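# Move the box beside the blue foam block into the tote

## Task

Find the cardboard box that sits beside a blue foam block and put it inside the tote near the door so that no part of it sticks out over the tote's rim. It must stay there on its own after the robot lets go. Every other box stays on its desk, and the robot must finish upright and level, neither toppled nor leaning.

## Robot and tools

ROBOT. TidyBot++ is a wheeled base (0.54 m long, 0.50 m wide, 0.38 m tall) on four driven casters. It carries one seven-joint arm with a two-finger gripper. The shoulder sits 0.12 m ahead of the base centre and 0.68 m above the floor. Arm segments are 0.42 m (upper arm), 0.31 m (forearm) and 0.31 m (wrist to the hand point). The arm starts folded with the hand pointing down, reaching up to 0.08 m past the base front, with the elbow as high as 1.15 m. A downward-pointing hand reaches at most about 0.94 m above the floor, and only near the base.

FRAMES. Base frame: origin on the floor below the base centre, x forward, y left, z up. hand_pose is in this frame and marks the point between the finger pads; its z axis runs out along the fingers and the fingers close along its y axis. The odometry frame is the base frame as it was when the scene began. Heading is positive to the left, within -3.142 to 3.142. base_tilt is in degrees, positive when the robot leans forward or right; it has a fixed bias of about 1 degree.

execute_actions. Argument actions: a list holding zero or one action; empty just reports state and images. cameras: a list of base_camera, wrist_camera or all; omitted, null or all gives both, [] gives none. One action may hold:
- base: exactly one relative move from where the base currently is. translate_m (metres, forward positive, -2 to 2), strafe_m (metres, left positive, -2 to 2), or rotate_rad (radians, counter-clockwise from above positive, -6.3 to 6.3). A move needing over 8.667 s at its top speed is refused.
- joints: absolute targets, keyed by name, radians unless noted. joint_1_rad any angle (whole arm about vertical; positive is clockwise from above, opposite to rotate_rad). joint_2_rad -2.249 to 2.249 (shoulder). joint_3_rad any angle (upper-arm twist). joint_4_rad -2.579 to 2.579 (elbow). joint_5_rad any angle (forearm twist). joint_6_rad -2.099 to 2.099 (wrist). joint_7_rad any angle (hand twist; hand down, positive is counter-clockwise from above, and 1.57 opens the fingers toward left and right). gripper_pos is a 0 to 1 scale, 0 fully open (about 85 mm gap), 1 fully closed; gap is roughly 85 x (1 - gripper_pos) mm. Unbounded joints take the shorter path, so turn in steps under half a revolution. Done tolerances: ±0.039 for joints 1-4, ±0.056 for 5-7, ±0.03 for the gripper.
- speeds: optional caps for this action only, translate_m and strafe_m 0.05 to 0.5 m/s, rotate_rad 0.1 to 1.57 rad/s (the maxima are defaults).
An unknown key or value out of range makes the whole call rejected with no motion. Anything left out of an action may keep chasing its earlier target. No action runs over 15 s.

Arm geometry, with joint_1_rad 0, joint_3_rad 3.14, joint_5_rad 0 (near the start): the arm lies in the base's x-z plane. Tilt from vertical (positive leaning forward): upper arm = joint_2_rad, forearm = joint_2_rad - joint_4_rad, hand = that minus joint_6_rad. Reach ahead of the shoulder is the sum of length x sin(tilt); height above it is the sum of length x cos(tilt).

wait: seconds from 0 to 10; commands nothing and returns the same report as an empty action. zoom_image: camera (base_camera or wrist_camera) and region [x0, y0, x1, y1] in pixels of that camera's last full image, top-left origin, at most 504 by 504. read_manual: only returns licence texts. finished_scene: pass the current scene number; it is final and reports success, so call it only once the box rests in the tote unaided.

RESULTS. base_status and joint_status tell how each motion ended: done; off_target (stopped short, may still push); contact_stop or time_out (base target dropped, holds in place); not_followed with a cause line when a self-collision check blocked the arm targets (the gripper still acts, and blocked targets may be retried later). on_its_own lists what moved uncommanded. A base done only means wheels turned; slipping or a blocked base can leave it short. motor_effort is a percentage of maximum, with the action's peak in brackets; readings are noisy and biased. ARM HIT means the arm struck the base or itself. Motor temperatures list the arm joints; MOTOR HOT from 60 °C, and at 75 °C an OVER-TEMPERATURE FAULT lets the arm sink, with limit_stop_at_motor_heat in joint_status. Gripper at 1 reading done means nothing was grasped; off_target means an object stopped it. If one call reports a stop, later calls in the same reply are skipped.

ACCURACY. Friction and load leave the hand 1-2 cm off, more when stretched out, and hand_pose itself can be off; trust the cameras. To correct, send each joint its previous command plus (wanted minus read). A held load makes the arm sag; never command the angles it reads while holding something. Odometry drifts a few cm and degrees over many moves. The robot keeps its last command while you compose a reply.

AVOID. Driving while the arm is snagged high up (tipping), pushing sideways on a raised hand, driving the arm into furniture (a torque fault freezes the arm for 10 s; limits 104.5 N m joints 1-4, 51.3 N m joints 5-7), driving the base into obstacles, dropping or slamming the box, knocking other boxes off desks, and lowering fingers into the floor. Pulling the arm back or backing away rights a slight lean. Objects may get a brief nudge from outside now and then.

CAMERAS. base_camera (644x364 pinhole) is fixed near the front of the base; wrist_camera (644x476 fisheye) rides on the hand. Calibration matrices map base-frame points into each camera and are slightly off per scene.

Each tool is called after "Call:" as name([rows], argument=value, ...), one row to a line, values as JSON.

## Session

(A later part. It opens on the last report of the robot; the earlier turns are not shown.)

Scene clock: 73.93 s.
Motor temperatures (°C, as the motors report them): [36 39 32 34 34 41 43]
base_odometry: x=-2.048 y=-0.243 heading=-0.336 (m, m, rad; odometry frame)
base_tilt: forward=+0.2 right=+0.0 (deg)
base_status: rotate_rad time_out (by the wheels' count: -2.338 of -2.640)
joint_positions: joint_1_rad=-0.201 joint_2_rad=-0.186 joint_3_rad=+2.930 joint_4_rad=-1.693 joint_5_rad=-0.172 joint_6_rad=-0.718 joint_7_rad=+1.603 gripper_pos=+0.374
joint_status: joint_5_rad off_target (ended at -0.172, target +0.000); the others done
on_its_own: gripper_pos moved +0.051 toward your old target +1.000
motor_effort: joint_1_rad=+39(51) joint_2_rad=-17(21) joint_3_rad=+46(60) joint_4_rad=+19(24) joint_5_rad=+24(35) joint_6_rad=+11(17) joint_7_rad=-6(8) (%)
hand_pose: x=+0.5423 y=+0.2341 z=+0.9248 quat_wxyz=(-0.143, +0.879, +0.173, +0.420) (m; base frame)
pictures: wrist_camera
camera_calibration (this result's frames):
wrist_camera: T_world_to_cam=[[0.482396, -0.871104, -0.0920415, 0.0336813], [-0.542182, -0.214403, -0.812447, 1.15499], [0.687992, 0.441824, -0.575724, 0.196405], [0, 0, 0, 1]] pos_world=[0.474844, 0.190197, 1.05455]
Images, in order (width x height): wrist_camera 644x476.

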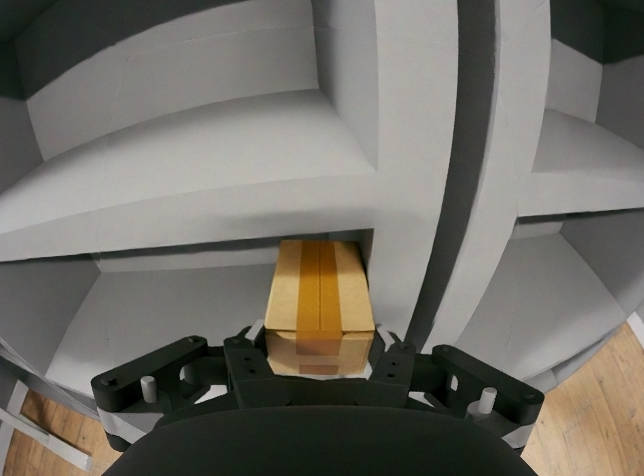

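Caught in shelf; box still held. Undo a little, back off, and fold.

Call:
execute_actions([
  {"base":{"rotate_rad":0.35},"joints":{"joint_1_rad":0.02,"joint_3_rad":3.16,"joint_5_rad":0,"gripper_pos":1}},
], cameras=[])

Call:
execute_actions([
  {"base":{"translate_m":-0.25}},
], cameras=[])

Call:
execute_actions([
  {"joints":{"joint_2_rad":-0.4,"joint_4_rad":-2.3,"joint_6_rad":-0.6}},
], cameras=["wrist_camera"])

Scene clock: 75.50 s.
Motor temperatures (°C, as the motors report them): [36 39 32 34 34 41 43]
base_odometry: x=-2.047 y=-0.243 heading=+0.015 (m, m, rad; odometry frame)
base_tilt: forward=+0.2 right=+0.1 (deg)
base_status: done
joint_positions: joint_1_rad=-0.017 joint_2_rad=-0.198 joint_3_rad=+3.128 joint_4_rad=-1.706 joint_5_rad=-0.063 joint_6_rad=-0.728 joint_7_rad=+1.599 gripper_pos=+0.374
joint_status: joint_5_rad off_target (ended at -0.063, target +0.000); gripper_pos off_target (ended at +0.374, target +1.000); the others done
motor_effort: joint_1_rad=+4(38) joint_2_rad=-15(20) joint_3_rad=+6(46) joint_4_rad=+22(24) joint_5_rad=+3(24) joint_6_rad=+11(18) joint_7_rad=-2(6) (%)
hand_pose: x=+0.5941 y=+0.0295 z=+0.9225 quat_wxyz=(-0.028, +0.899, +0.015, +0.437) (m; base frame)
pictures: none
No camera images: the call's "cameras" was empty. Leave "cameras" out to get every camera's image.

Scene clock: 77.27 s.
Motor temperatures (°C, as the motors report them): [36 39 32 34 34 41 43]
base_odometry: x=-2.297 y=-0.247 heading=+0.015 (m, m, rad; odometry frame)
base_tilt: forward=+0.2 right=+0.1 (deg)
base_status: done
joint_positions: joint_1_rad=-0.001 joint_2_rad=-0.200 joint_3_rad=+3.147 joint_4_rad=-1.706 joint_5_rad=-0.045 joint_6_rad=-0.728 joint_7_rad=+1.596 gripper_pos=+0.374
joint_status: not commanded
motor_effort: joint_1_rad=+0(4) joint_2_rad=-15(19) joint_3_rad=+1(6) joint_4_rad=+20(21) joint_5_rad=+0(3) joint_6_rad=+9(11) joint_7_rad=+0(1) (%)
hand_pose: x=+0.5946 y=+0.0081 z=+0.9233 quat_wxyz=(-0.015, +0.898, +0.000, +0.439) (m; base frame)
pictures: none
No camera images: the call's "cameras" was empty. Leave "cameras" out to get every camera's image.

Scene clock: 79.10 s.
Motor temperatures (°C, as the motors report them): [36 39 32 34 34 41 43]
base_odometry: x=-2.297 y=-0.247 heading=+0.015 (m, m, rad; odometry frame)
base_tilt: forward=+0.2 right=+0.1 (deg)
base_status: not commanded
joint_positions: joint_1_rad=-0.001 joint_2_rad=-0.382 joint_3_rad=+3.147 joint_4_rad=-2.285 joint_5_rad=-0.045 joint_6_rad=-0.639 joint_7_rad=+1.596 gripper_pos=+0.374
joint_status: all done
motor_effort: joint_1_rad=+0(0) joint_2_rad=-6(16) joint_3_rad=+1(1) joint_4_rad=+18(19) joint_5_rad=+0(0) joint_6_rad=+7(9) joint_7_rad=-1(0) (%)
hand_pose: x=+0.4350 y=+0.0082 z=+0.7130 quat_wxyz=(-0.015, +0.955, -0.004, +0.296) (m; base frame)
pictures: wrist_camera
camera_calibration (this result's frames):
wrist_camera: T_world_to_cam=[[0.0682382, -0.996994, -0.0367081, 0.0108829], [-0.804681, -0.0332502, -0.592776, 0.83238], [0.589773, 0.0699883, -0.80453, 0.456909], [0, 0, 0, 1]] pos_world=[0.399585, 0.00654874, 0.861411]
Images, in order (width x height): wrist_camera 644x476.

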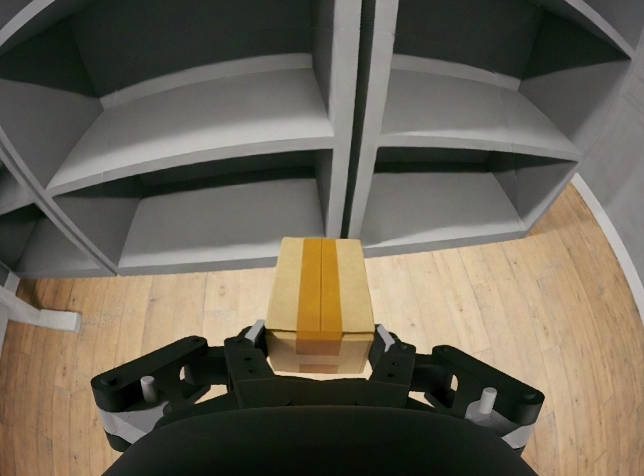

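Call:
execute_actions([
  {"base":{"rotate_rad":-1.15}},
], cameras=[])

Call:
execute_actions([
  {"base":{"translate_m":1.65}},
], cameras=[])

Call:
execute_actions([
  {"base":{"rotate_rad":1.55}},
], cameras=[])

Call:
execute_actions([
  {"base":{"translate_m":1.5}},
], cameras=[])

Call:
execute_actions([
  {"base":{"rotate_rad":0.6}},
])

Scene clock: 81.50 s.
Motor temperatures (°C, as the motors report them): [36 39 32 34 34 41 43]
base_odometry: x=-2.297 y=-0.247 heading=-1.133 (m, m, rad; odometry frame)
base_tilt: forward=+0.2 right=+0.1 (deg)
base_status: done
joint_positions: joint_1_rad=+0.003 joint_2_rad=-0.383 joint_3_rad=+3.152 joint_4_rad=-2.285 joint_5_rad=-0.043 joint_6_rad=-0.635 joint_7_rad=+1.596 gripper_pos=+0.374
joint_status: not commanded
motor_effort: joint_1_rad=+0(1) joint_2_rad=-6(7) joint_3_rad=+1(2) joint_4_rad=+18(18) joint_5_rad=+0(0) joint_6_rad=+7(7) joint_7_rad=+0(0) (%)
hand_pose: x=+0.4361 y=+0.0053 z=+0.7137 quat_wxyz=(-0.013, +0.955, -0.007, +0.297) (m; base frame)
pictures: none
No camera images: the call's "cameras" was empty. Leave "cameras" out to get every camera's image.

Scene clock: 86.17 s.
Motor temperatures (°C, as the motors report them): [36 39 32 34 34 41 43]
base_odometry: x=-1.600 y=-1.743 heading=-1.134 (m, m, rad; odometry frame)
base_tilt: forward=+0.2 right=+0.1 (deg)
base_status: done
joint_positions: joint_1_rad=+0.003 joint_2_rad=-0.391 joint_3_rad=+3.152 joint_4_rad=-2.289 joint_5_rad=-0.042 joint_6_rad=-0.634 joint_7_rad=+1.594 gripper_pos=+0.374
joint_status: not commanded
motor_effort: joint_1_rad=+0(1) joint_2_rad=-6(8) joint_3_rad=+1(1) joint_4_rad=+18(20) joint_5_rad=+0(0) joint_6_rad=+6(11) joint_7_rad=+0(1) (%)
hand_pose: x=+0.4347 y=+0.0053 z=+0.7145 quat_wxyz=(-0.014, +0.954, -0.008, +0.300) (m; base frame)
pictures: none
No camera images: the call's "cameras" was empty. Leave "cameras" out to get every camera's image.

Scene clock: 88.43 s.
Motor temperatures (°C, as the motors report them): [36 39 32 34 34 41 43]
base_odometry: x=-1.600 y=-1.743 heading=+0.415 (m, m, rad; odometry frame)
base_tilt: forward=+0.2 right=+0.1 (deg)
base_status: done
joint_positions: joint_1_rad=+0.003 joint_2_rad=-0.391 joint_3_rad=+3.152 joint_4_rad=-2.289 joint_5_rad=-0.042 joint_6_rad=-0.634 joint_7_rad=+1.594 gripper_pos=+0.374
joint_status: not commanded
motor_effort: joint_1_rad=+0(1) joint_2_rad=-6(6) joint_3_rad=+1(2) joint_4_rad=+18(18) joint_5_rad=+0(1) joint_6_rad=+7(7) joint_7_rad=+0(0) (%)
hand_pose: x=+0.4347 y=+0.0050 z=+0.7145 quat_wxyz=(-0.013, +0.954, -0.008, +0.300) (m; base frame)
pictures: none
No camera images: the call's "cameras" was empty. Leave "cameras" out to get every camera's image.

Scene clock: 92.73 s.
Motor temperatures (°C, as the motors report them): [36 39 32 34 34 41 43]
base_odometry: x=-0.228 y=-1.137 heading=+0.415 (m, m, rad; odometry frame)
base_tilt: forward=+0.2 right=+0.1 (deg)
base_status: done
joint_positions: joint_1_rad=+0.006 joint_2_rad=-0.395 joint_3_rad=+3.158 joint_4_rad=-2.291 joint_5_rad=-0.036 joint_6_rad=-0.632 joint_7_rad=+1.594 gripper_pos=+0.374
joint_status: not commanded
motor_effort: joint_1_rad=+0(4) joint_2_rad=-6(10) joint_3_rad=+1(8) joint_4_rad=+18(20) joint_5_rad=+0(3) joint_6_rad=+6(8) joint_7_rad=+0(0) (%)
hand_pose: x=+0.4345 y=+0.0012 z=+0.7153 quat_wxyz=(-0.011, +0.953, -0.010, +0.302) (m; base frame)
pictures: none
No camera images: the call's "cameras" was empty. Leave "cameras" out to get every camera's image.

Scene clock: 94.27 s.
Motor temperatures (°C, as the motors report them): [36 39 32 34 34 41 43]
base_odometry: x=-0.228 y=-1.137 heading=+1.014 (m, m, rad; odometry frame)
base_tilt: forward=+0.2 right=+0.1 (deg)
base_status: done
joint_positions: joint_1_rad=+0.006 joint_2_rad=-0.395 joint_3_rad=+3.158 joint_4_rad=-2.291 joint_5_rad=-0.036 joint_6_rad=-0.632 joint_7_rad=+1.594 gripper_pos=+0.374
joint_status: not commanded
motor_effort: joint_1_rad=+0(1) joint_2_rad=-6(6) joint_3_rad=+1(2) joint_4_rad=+18(18) joint_5_rad=+0(1) joint_6_rad=+6(7) joint_7_rad=+0(0) (%)
hand_pose: x=+0.4345 y=+0.0011 z=+0.7153 quat_wxyz=(-0.011, +0.953, -0.010, +0.302) (m; base frame)
pictures: base_camera, wrist_camera
camera_calibration (this result's frames):
wrist_camera: T_world_to_cam=[[0.0538647, -0.998034, -0.032043, 0.00689987], [-0.797144, -0.0236521, -0.603325, 0.837409], [0.601381, 0.0580408, -0.796851, 0.44905], [0, 0, 0, 1]] pos_world=[0.397115, 0.00062957, 0.863277]
Images, in order (width x height): base_camera 644x364, wrist_camera 644x476.

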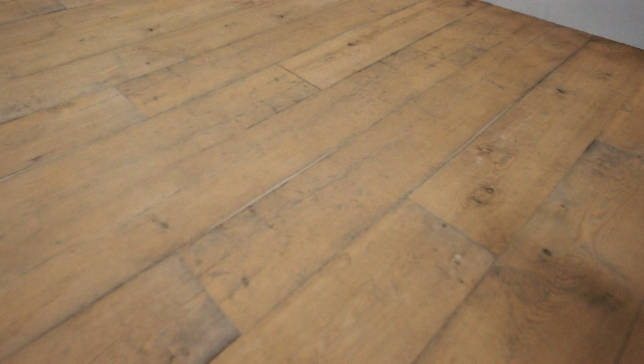

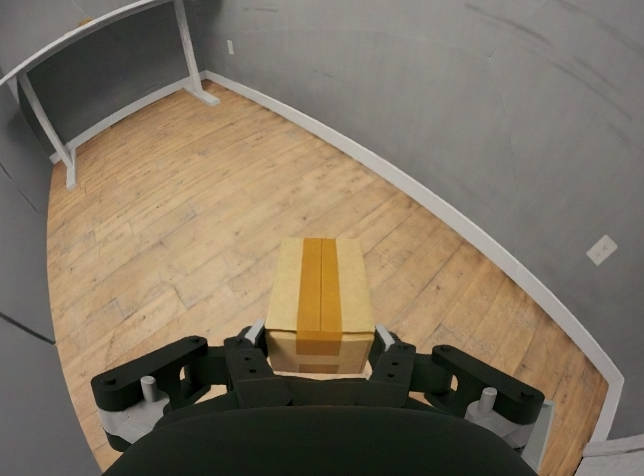

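Tote is at right, close. Turn toward it.

Call:
execute_actions([
  {"base":{"rotate_rad":-1.2}},
])

Scene clock: 96.47 s.
Motor temperatures (°C, as the motors report them): [36 39 32 34 34 41 43]
base_odometry: x=-0.228 y=-1.137 heading=-0.185 (m, m, rad; odometry frame)
base_tilt: forward=+0.2 right=+0.1 (deg)
base_status: done
joint_positions: joint_1_rad=+0.007 joint_2_rad=-0.395 joint_3_rad=+3.158 joint_4_rad=-2.291 joint_5_rad=-0.036 joint_6_rad=-0.632 joint_7_rad=+1.594 gripper_pos=+0.374
joint_status: not commanded
motor_effort: joint_1_rad=+0(1) joint_2_rad=-6(7) joint_3_rad=+1(2) joint_4_rad=+18(18) joint_5_rad=+0(0) joint_6_rad=+7(7) joint_7_rad=+0(1) (%)
hand_pose: x=+0.4346 y=+0.0006 z=+0.7153 quat_wxyz=(-0.010, +0.953, -0.011, +0.302) (m; base frame)
pictures: base_camera, wrist_camera
camera_calibration (this result's frames):
wrist_camera: T_world_to_cam=[[0.0521333, -0.998118, -0.0322884, 0.00727299], [-0.797183, -0.0221208, -0.603332, 0.837426], [0.601482, 0.0571935, -0.796836, 0.449025], [0, 0, 0, 1]] pos_world=[0.397122, 0.000102515, 0.86328]
Images, in order (width x height): base_camera 644x364, wrist_camera 644x476.

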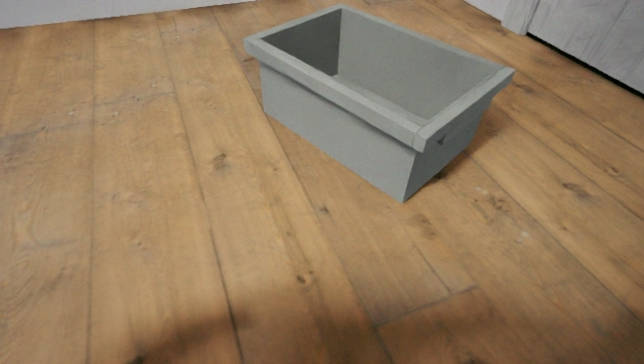

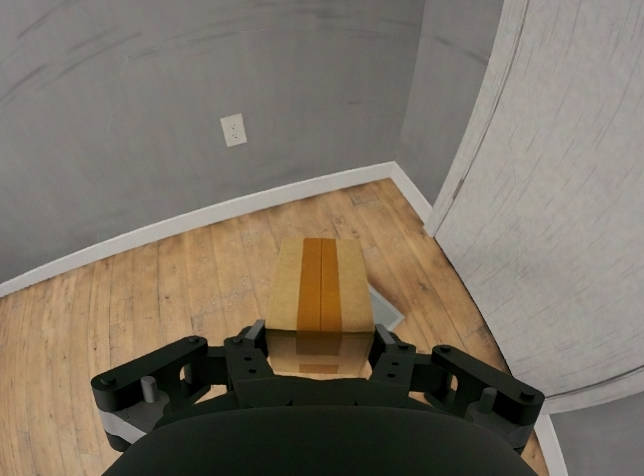

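Call:
execute_actions([
  {"base":{"rotate_rad":-0.1},"joints":{"joint_2_rad":1.0,"joint_4_rad":-2.0,"joint_6_rad":0.84}},
], cameras=[])

Call:
execute_actions([
  {"base":{"translate_m":-0.12},"joints":{"joint_2_rad":1.35,"joint_4_rad":-2.25,"joint_6_rad":1.42}},
])

Scene clock: 99.43 s.
Motor temperatures (°C, as the motors report them): [36 39 32 34 34 41 43]
base_odometry: x=-0.228 y=-1.137 heading=-0.283 (m, m, rad; odometry frame)
base_tilt: forward=+0.2 right=+0.1 (deg)
base_status: done
joint_positions: joint_1_rad=+0.007 joint_2_rad=+1.001 joint_3_rad=+3.159 joint_4_rad=-2.028 joint_5_rad=-0.036 joint_6_rad=+0.800 joint_7_rad=+1.594 gripper_pos=+0.374
joint_status: all done
motor_effort: joint_1_rad=+0(1) joint_2_rad=-40(40) joint_3_rad=+0(2) joint_4_rad=+5(18) joint_5_rad=+0(1) joint_6_rad=+10(10) joint_7_rad=+0(0) (%)
hand_pose: x=+0.7547 y=-0.0211 z=+0.4060 quat_wxyz=(+0.021, +0.897, -0.010, +0.440) (m; base frame)
pictures: none
No camera images: the call's "cameras" was empty. Leave "cameras" out to get every camera's image.

Scene clock: 101.03 s.
Motor temperatures (°C, as the motors report them): [36 39 32 34 34 41 43]
base_odometry: x=-0.343 y=-1.104 heading=-0.284 (m, m, rad; odometry frame)
base_tilt: forward=+0.2 right=+0.1 (deg)
base_status: done
joint_positions: joint_1_rad=+0.007 joint_2_rad=+1.354 joint_3_rad=+3.159 joint_4_rad=-2.234 joint_5_rad=-0.036 joint_6_rad=+1.383 joint_7_rad=+1.594 gripper_pos=+0.374
joint_status: all done
motor_effort: joint_1_rad=+0(1) joint_2_rad=-36(40) joint_3_rad=+0(0) joint_4_rad=-3(6) joint_5_rad=+0(0) joint_6_rad=+9(11) joint_7_rad=-1(1) (%)
hand_pose: x=+0.6445 y=-0.0216 z=+0.3043 quat_wxyz=(+0.029, +0.892, -0.002, +0.451) (m; base frame)
pictures: base_camera, wrist_camera
camera_calibration (this result's frames):
wrist_camera: T_world_to_cam=[[0.0358999, -0.997142, 0.0664785, -0.0586804], [-0.567025, -0.0751011, -0.82027, 0.672846], [0.822918, -0.00824741, -0.568101, -0.217211], [0, 0, 0, 1]] pos_world=[0.562374, -0.00977264, 0.432418]
Images, in order (width x height): base_camera 644x364, wrist_camera 644x476.

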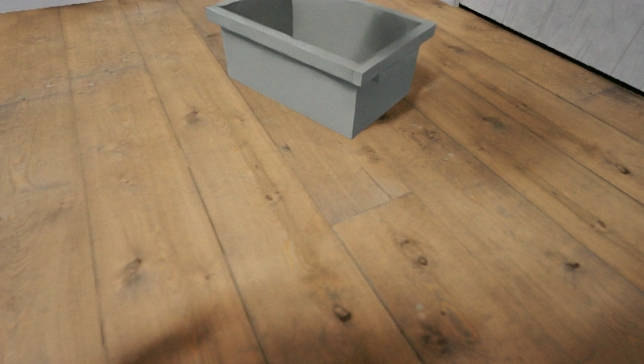

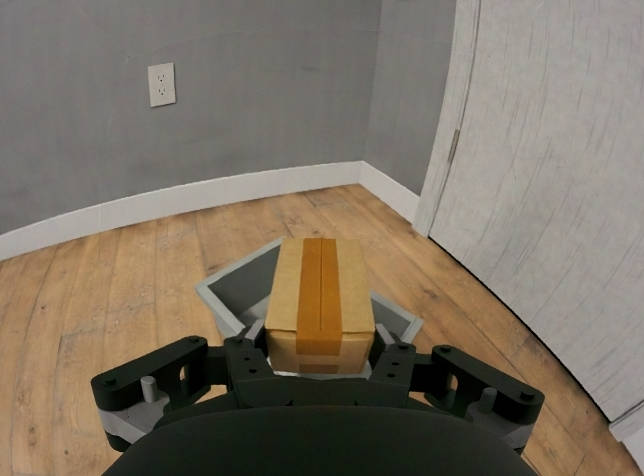

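Call:
execute_actions([
  {"base":{"translate_m":0.14}},
], cameras=[])

Call:
execute_actions([
  {"joints":{"joint_2_rad":1.5,"joint_4_rad":-2.15,"joint_6_rad":1.47}},
])

Scene clock: 102.60 s.
Motor temperatures (°C, as the motors report them): [36 39 32 34 34 41 43]
base_odometry: x=-0.209 y=-1.143 heading=-0.285 (m, m, rad; odometry frame)
base_tilt: forward=+0.2 right=+0.1 (deg)
base_status: done
joint_positions: joint_1_rad=+0.008 joint_2_rad=+1.354 joint_3_rad=+3.159 joint_4_rad=-2.237 joint_5_rad=-0.036 joint_6_rad=+1.383 joint_7_rad=+1.594 gripper_pos=+0.374
joint_status: not commanded
motor_effort: joint_1_rad=+0(2) joint_2_rad=-36(37) joint_3_rad=+0(1) joint_4_rad=-3(5) joint_5_rad=+0(1) joint_6_rad=+10(10) joint_7_rad=+0(0) (%)
hand_pose: x=+0.6434 y=-0.0218 z=+0.3041 quat_wxyz=(+0.029, +0.893, -0.002, +0.450) (m; base frame)
pictures: none
No camera images: the call's "cameras" was empty. Leave "cameras" out to get every camera's image.

Scene clock: 103.80 s.
Motor temperatures (°C, as the motors report them): [36 39 32 34 34 41 43]
base_odometry: x=-0.209 y=-1.143 heading=-0.285 (m, m, rad; odometry frame)
base_tilt: forward=+0.2 right=+0.1 (deg)
base_status: not commanded
joint_positions: joint_1_rad=+0.008 joint_2_rad=+1.505 joint_3_rad=+3.159 joint_4_rad=-2.173 joint_5_rad=-0.036 joint_6_rad=+1.429 joint_7_rad=+1.594 gripper_pos=+0.374
joint_status: all done
motor_effort: joint_1_rad=+0(0) joint_2_rad=-35(37) joint_3_rad=+0(0) joint_4_rad=-4(5) joint_5_rad=+0(0) joint_6_rad=+9(9) joint_7_rad=+0(0) (%)
hand_pose: x=+0.6200 y=-0.0215 z=+0.2439 quat_wxyz=(+0.029, +0.902, +0.000, +0.431) (m; base frame)
pictures: base_camera, wrist_camera
camera_calibration (this result's frames):
wrist_camera: T_world_to_cam=[[0.0411165, -0.996962, 0.0661454, -0.0567858], [-0.602308, -0.077552, -0.794488, 0.624993], [0.797204, -0.00717335, -0.603667, -0.206757], [0, 0, 0, 1]] pos_world=[0.543601, -0.009627, 0.375493]
Images, in order (width x height): base_camera 644x364, wrist_camera 644x476.

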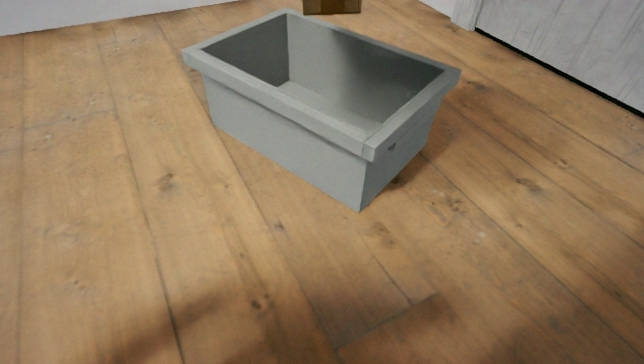

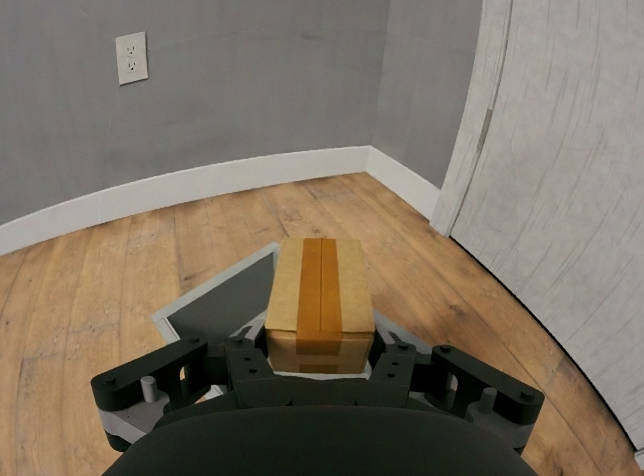

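Call:
execute_actions([
  {"base":{"translate_m":-0.04},"joints":{"joint_2_rad":1.68,"joint_4_rad":-2.05,"joint_6_rad":1.5}},
])

Scene clock: 105.20 s.
Motor temperatures (°C, as the motors report them): [36 39 32 34 34 41 43]
base_odometry: x=-0.247 y=-1.132 heading=-0.285 (m, m, rad; odometry frame)
base_tilt: forward=+0.2 right=+0.1 (deg)
base_status: done
joint_positions: joint_1_rad=+0.008 joint_2_rad=+1.680 joint_3_rad=+3.159 joint_4_rad=-2.074 joint_5_rad=-0.036 joint_6_rad=+1.473 joint_7_rad=+1.593 gripper_pos=+0.374
joint_status: all done
motor_effort: joint_1_rad=-1(2) joint_2_rad=-33(36) joint_3_rad=+0(1) joint_4_rad=-5(6) joint_5_rad=+0(1) joint_6_rad=+9(10) joint_7_rad=-1(1) (%)
hand_pose: x=+0.5925 y=-0.0211 z=+0.1760 quat_wxyz=(+0.029, +0.908, +0.002, +0.417) (m; base frame)
pictures: base_camera, wrist_camera
camera_calibration (this result's frames):
wrist_camera: T_world_to_cam=[[0.0454894, -0.996856, 0.0648764, -0.0531255], [-0.626403, -0.0790536, -0.77548, 0.565407], [0.778171, -0.00536263, -0.62803, -0.210213], [0, 0, 0, 1]] pos_world=[0.520171, -0.00938831, 0.309888]
Images, in order (width x height): base_camera 644x364, wrist_camera 644x476.

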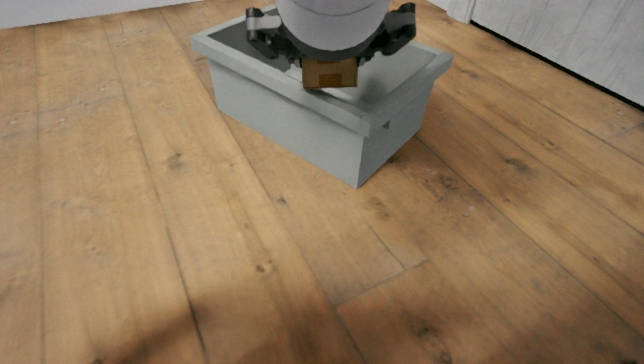

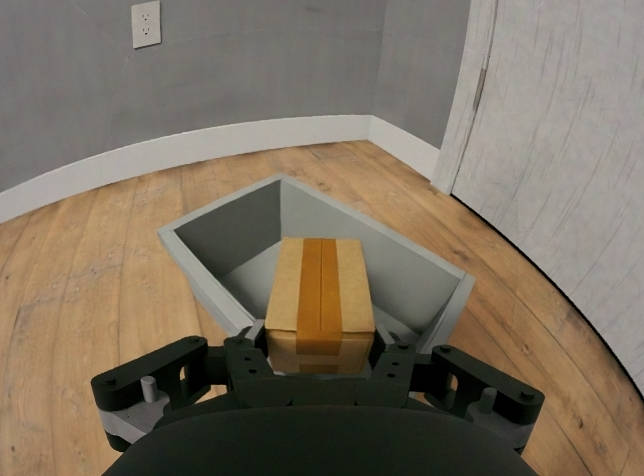

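Call:
execute_actions([
  {"base":{"translate_m":0.03}},
], cameras=[])

Call:
execute_actions([
  {"joints":{"gripper_pos":0.1}},
], cameras=[])

Call:
execute_actions([
  {"joints":{"joint_2_rad":1.0,"joint_4_rad":-2.2,"joint_6_rad":0.8}},
])

Scene clock: 106.97 s.
Motor temperatures (°C, as the motors report them): [36 39 32 34 34 41 43]
base_odometry: x=-0.218 y=-1.140 heading=-0.286 (m, m, rad; odometry frame)
base_tilt: forward=+0.2 right=+0.1 (deg)
base_status: done
joint_positions: joint_1_rad=+0.008 joint_2_rad=+1.681 joint_3_rad=+3.159 joint_4_rad=-2.066 joint_5_rad=-0.036 joint_6_rad=+1.473 joint_7_rad=+1.593 gripper_pos=+0.374
joint_status: not commanded
motor_effort: joint_1_rad=+0(1) joint_2_rad=-34(35) joint_3_rad=+0(0) joint_4_rad=-5(6) joint_5_rad=+0(1) joint_6_rad=+9(9) joint_7_rad=+0(1) (%)
hand_pose: x=+0.5958 y=-0.0211 z=+0.1762 quat_wxyz=(+0.029, +0.907, +0.002, +0.420) (m; base frame)
pictures: none
No camera images: the call's "cameras" was empty. Leave "cameras" out to get every camera's image.

Scene clock: 108.00 s.
Motor temperatures (°C, as the motors report them): [36 39 32 34 34 41 43]
base_odometry: x=-0.218 y=-1.140 heading=-0.286 (m, m, rad; odometry frame)
base_tilt: forward=+0.2 right=+0.1 (deg)
base_status: not commanded
joint_positions: joint_1_rad=+0.008 joint_2_rad=+1.681 joint_3_rad=+3.159 joint_4_rad=-2.066 joint_5_rad=-0.036 joint_6_rad=+1.473 joint_7_rad=+1.593 gripper_pos=+0.100
joint_status: all done
motor_effort: joint_1_rad=+0(0) joint_2_rad=-33(34) joint_3_rad=+0(0) joint_4_rad=-5(5) joint_5_rad=+0(0) joint_6_rad=+8(9) joint_7_rad=+0(1) (%)
hand_pose: x=+0.5958 y=-0.0211 z=+0.1762 quat_wxyz=(+0.029, +0.907, +0.002, +0.420) (m; base frame)
pictures: none
No camera images: the call's "cameras" was empty. Leave "cameras" out to get every camera's image.

Scene clock: 109.93 s.
Motor temperatures (°C, as the motors report them): [36 39 32 34 34 41 43]
base_odometry: x=-0.218 y=-1.140 heading=-0.286 (m, m, rad; odometry frame)
base_tilt: forward=+0.2 right=+0.1 (deg)
base_status: not commanded
joint_positions: joint_1_rad=+0.008 joint_2_rad=+1.010 joint_3_rad=+3.159 joint_4_rad=-2.177 joint_5_rad=-0.036 joint_6_rad=+0.832 joint_7_rad=+1.593 gripper_pos=+0.100
joint_status: all done
motor_effort: joint_1_rad=+0(0) joint_2_rad=-35(37) joint_3_rad=+1(0) joint_4_rad=+3(6) joint_5_rad=+0(0) joint_6_rad=+8(9) joint_7_rad=+0(0) (%)
hand_pose: x=+0.6814 y=-0.0208 z=+0.3719 quat_wxyz=(+0.022, +0.923, -0.011, +0.383) (m; base frame)
pictures: base_camera, wrist_camera
camera_calibration (this result's frames):
wrist_camera: T_world_to_cam=[[0.0300457, -0.998841, 0.0376099, -0.049003], [-0.682676, -0.0479901, -0.729144, 0.794764], [0.730104, -0.00376772, -0.683326, -0.102977], [0, 0, 0, 1]] pos_world=[0.619222, -0.0111934, 0.510974]
Images, in order (width x height): base_camera 644x364, wrist_camera 644x476.

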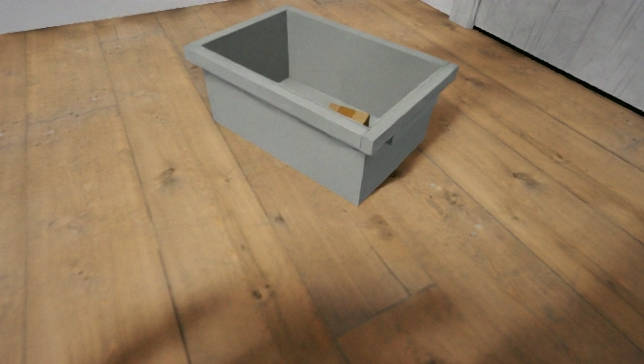

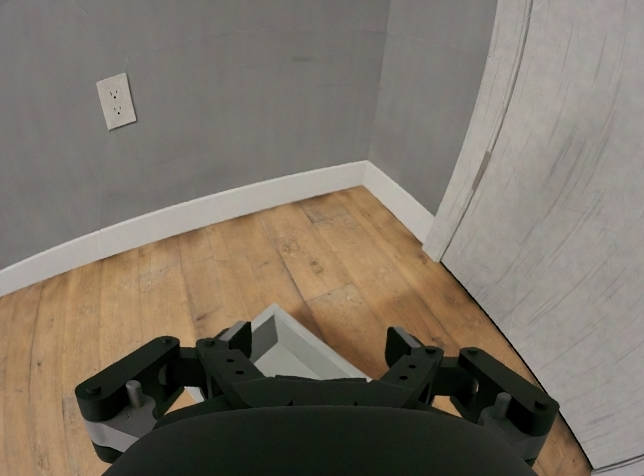

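Call:
finished_scene(scene=2)

The scene is finished: the task was done.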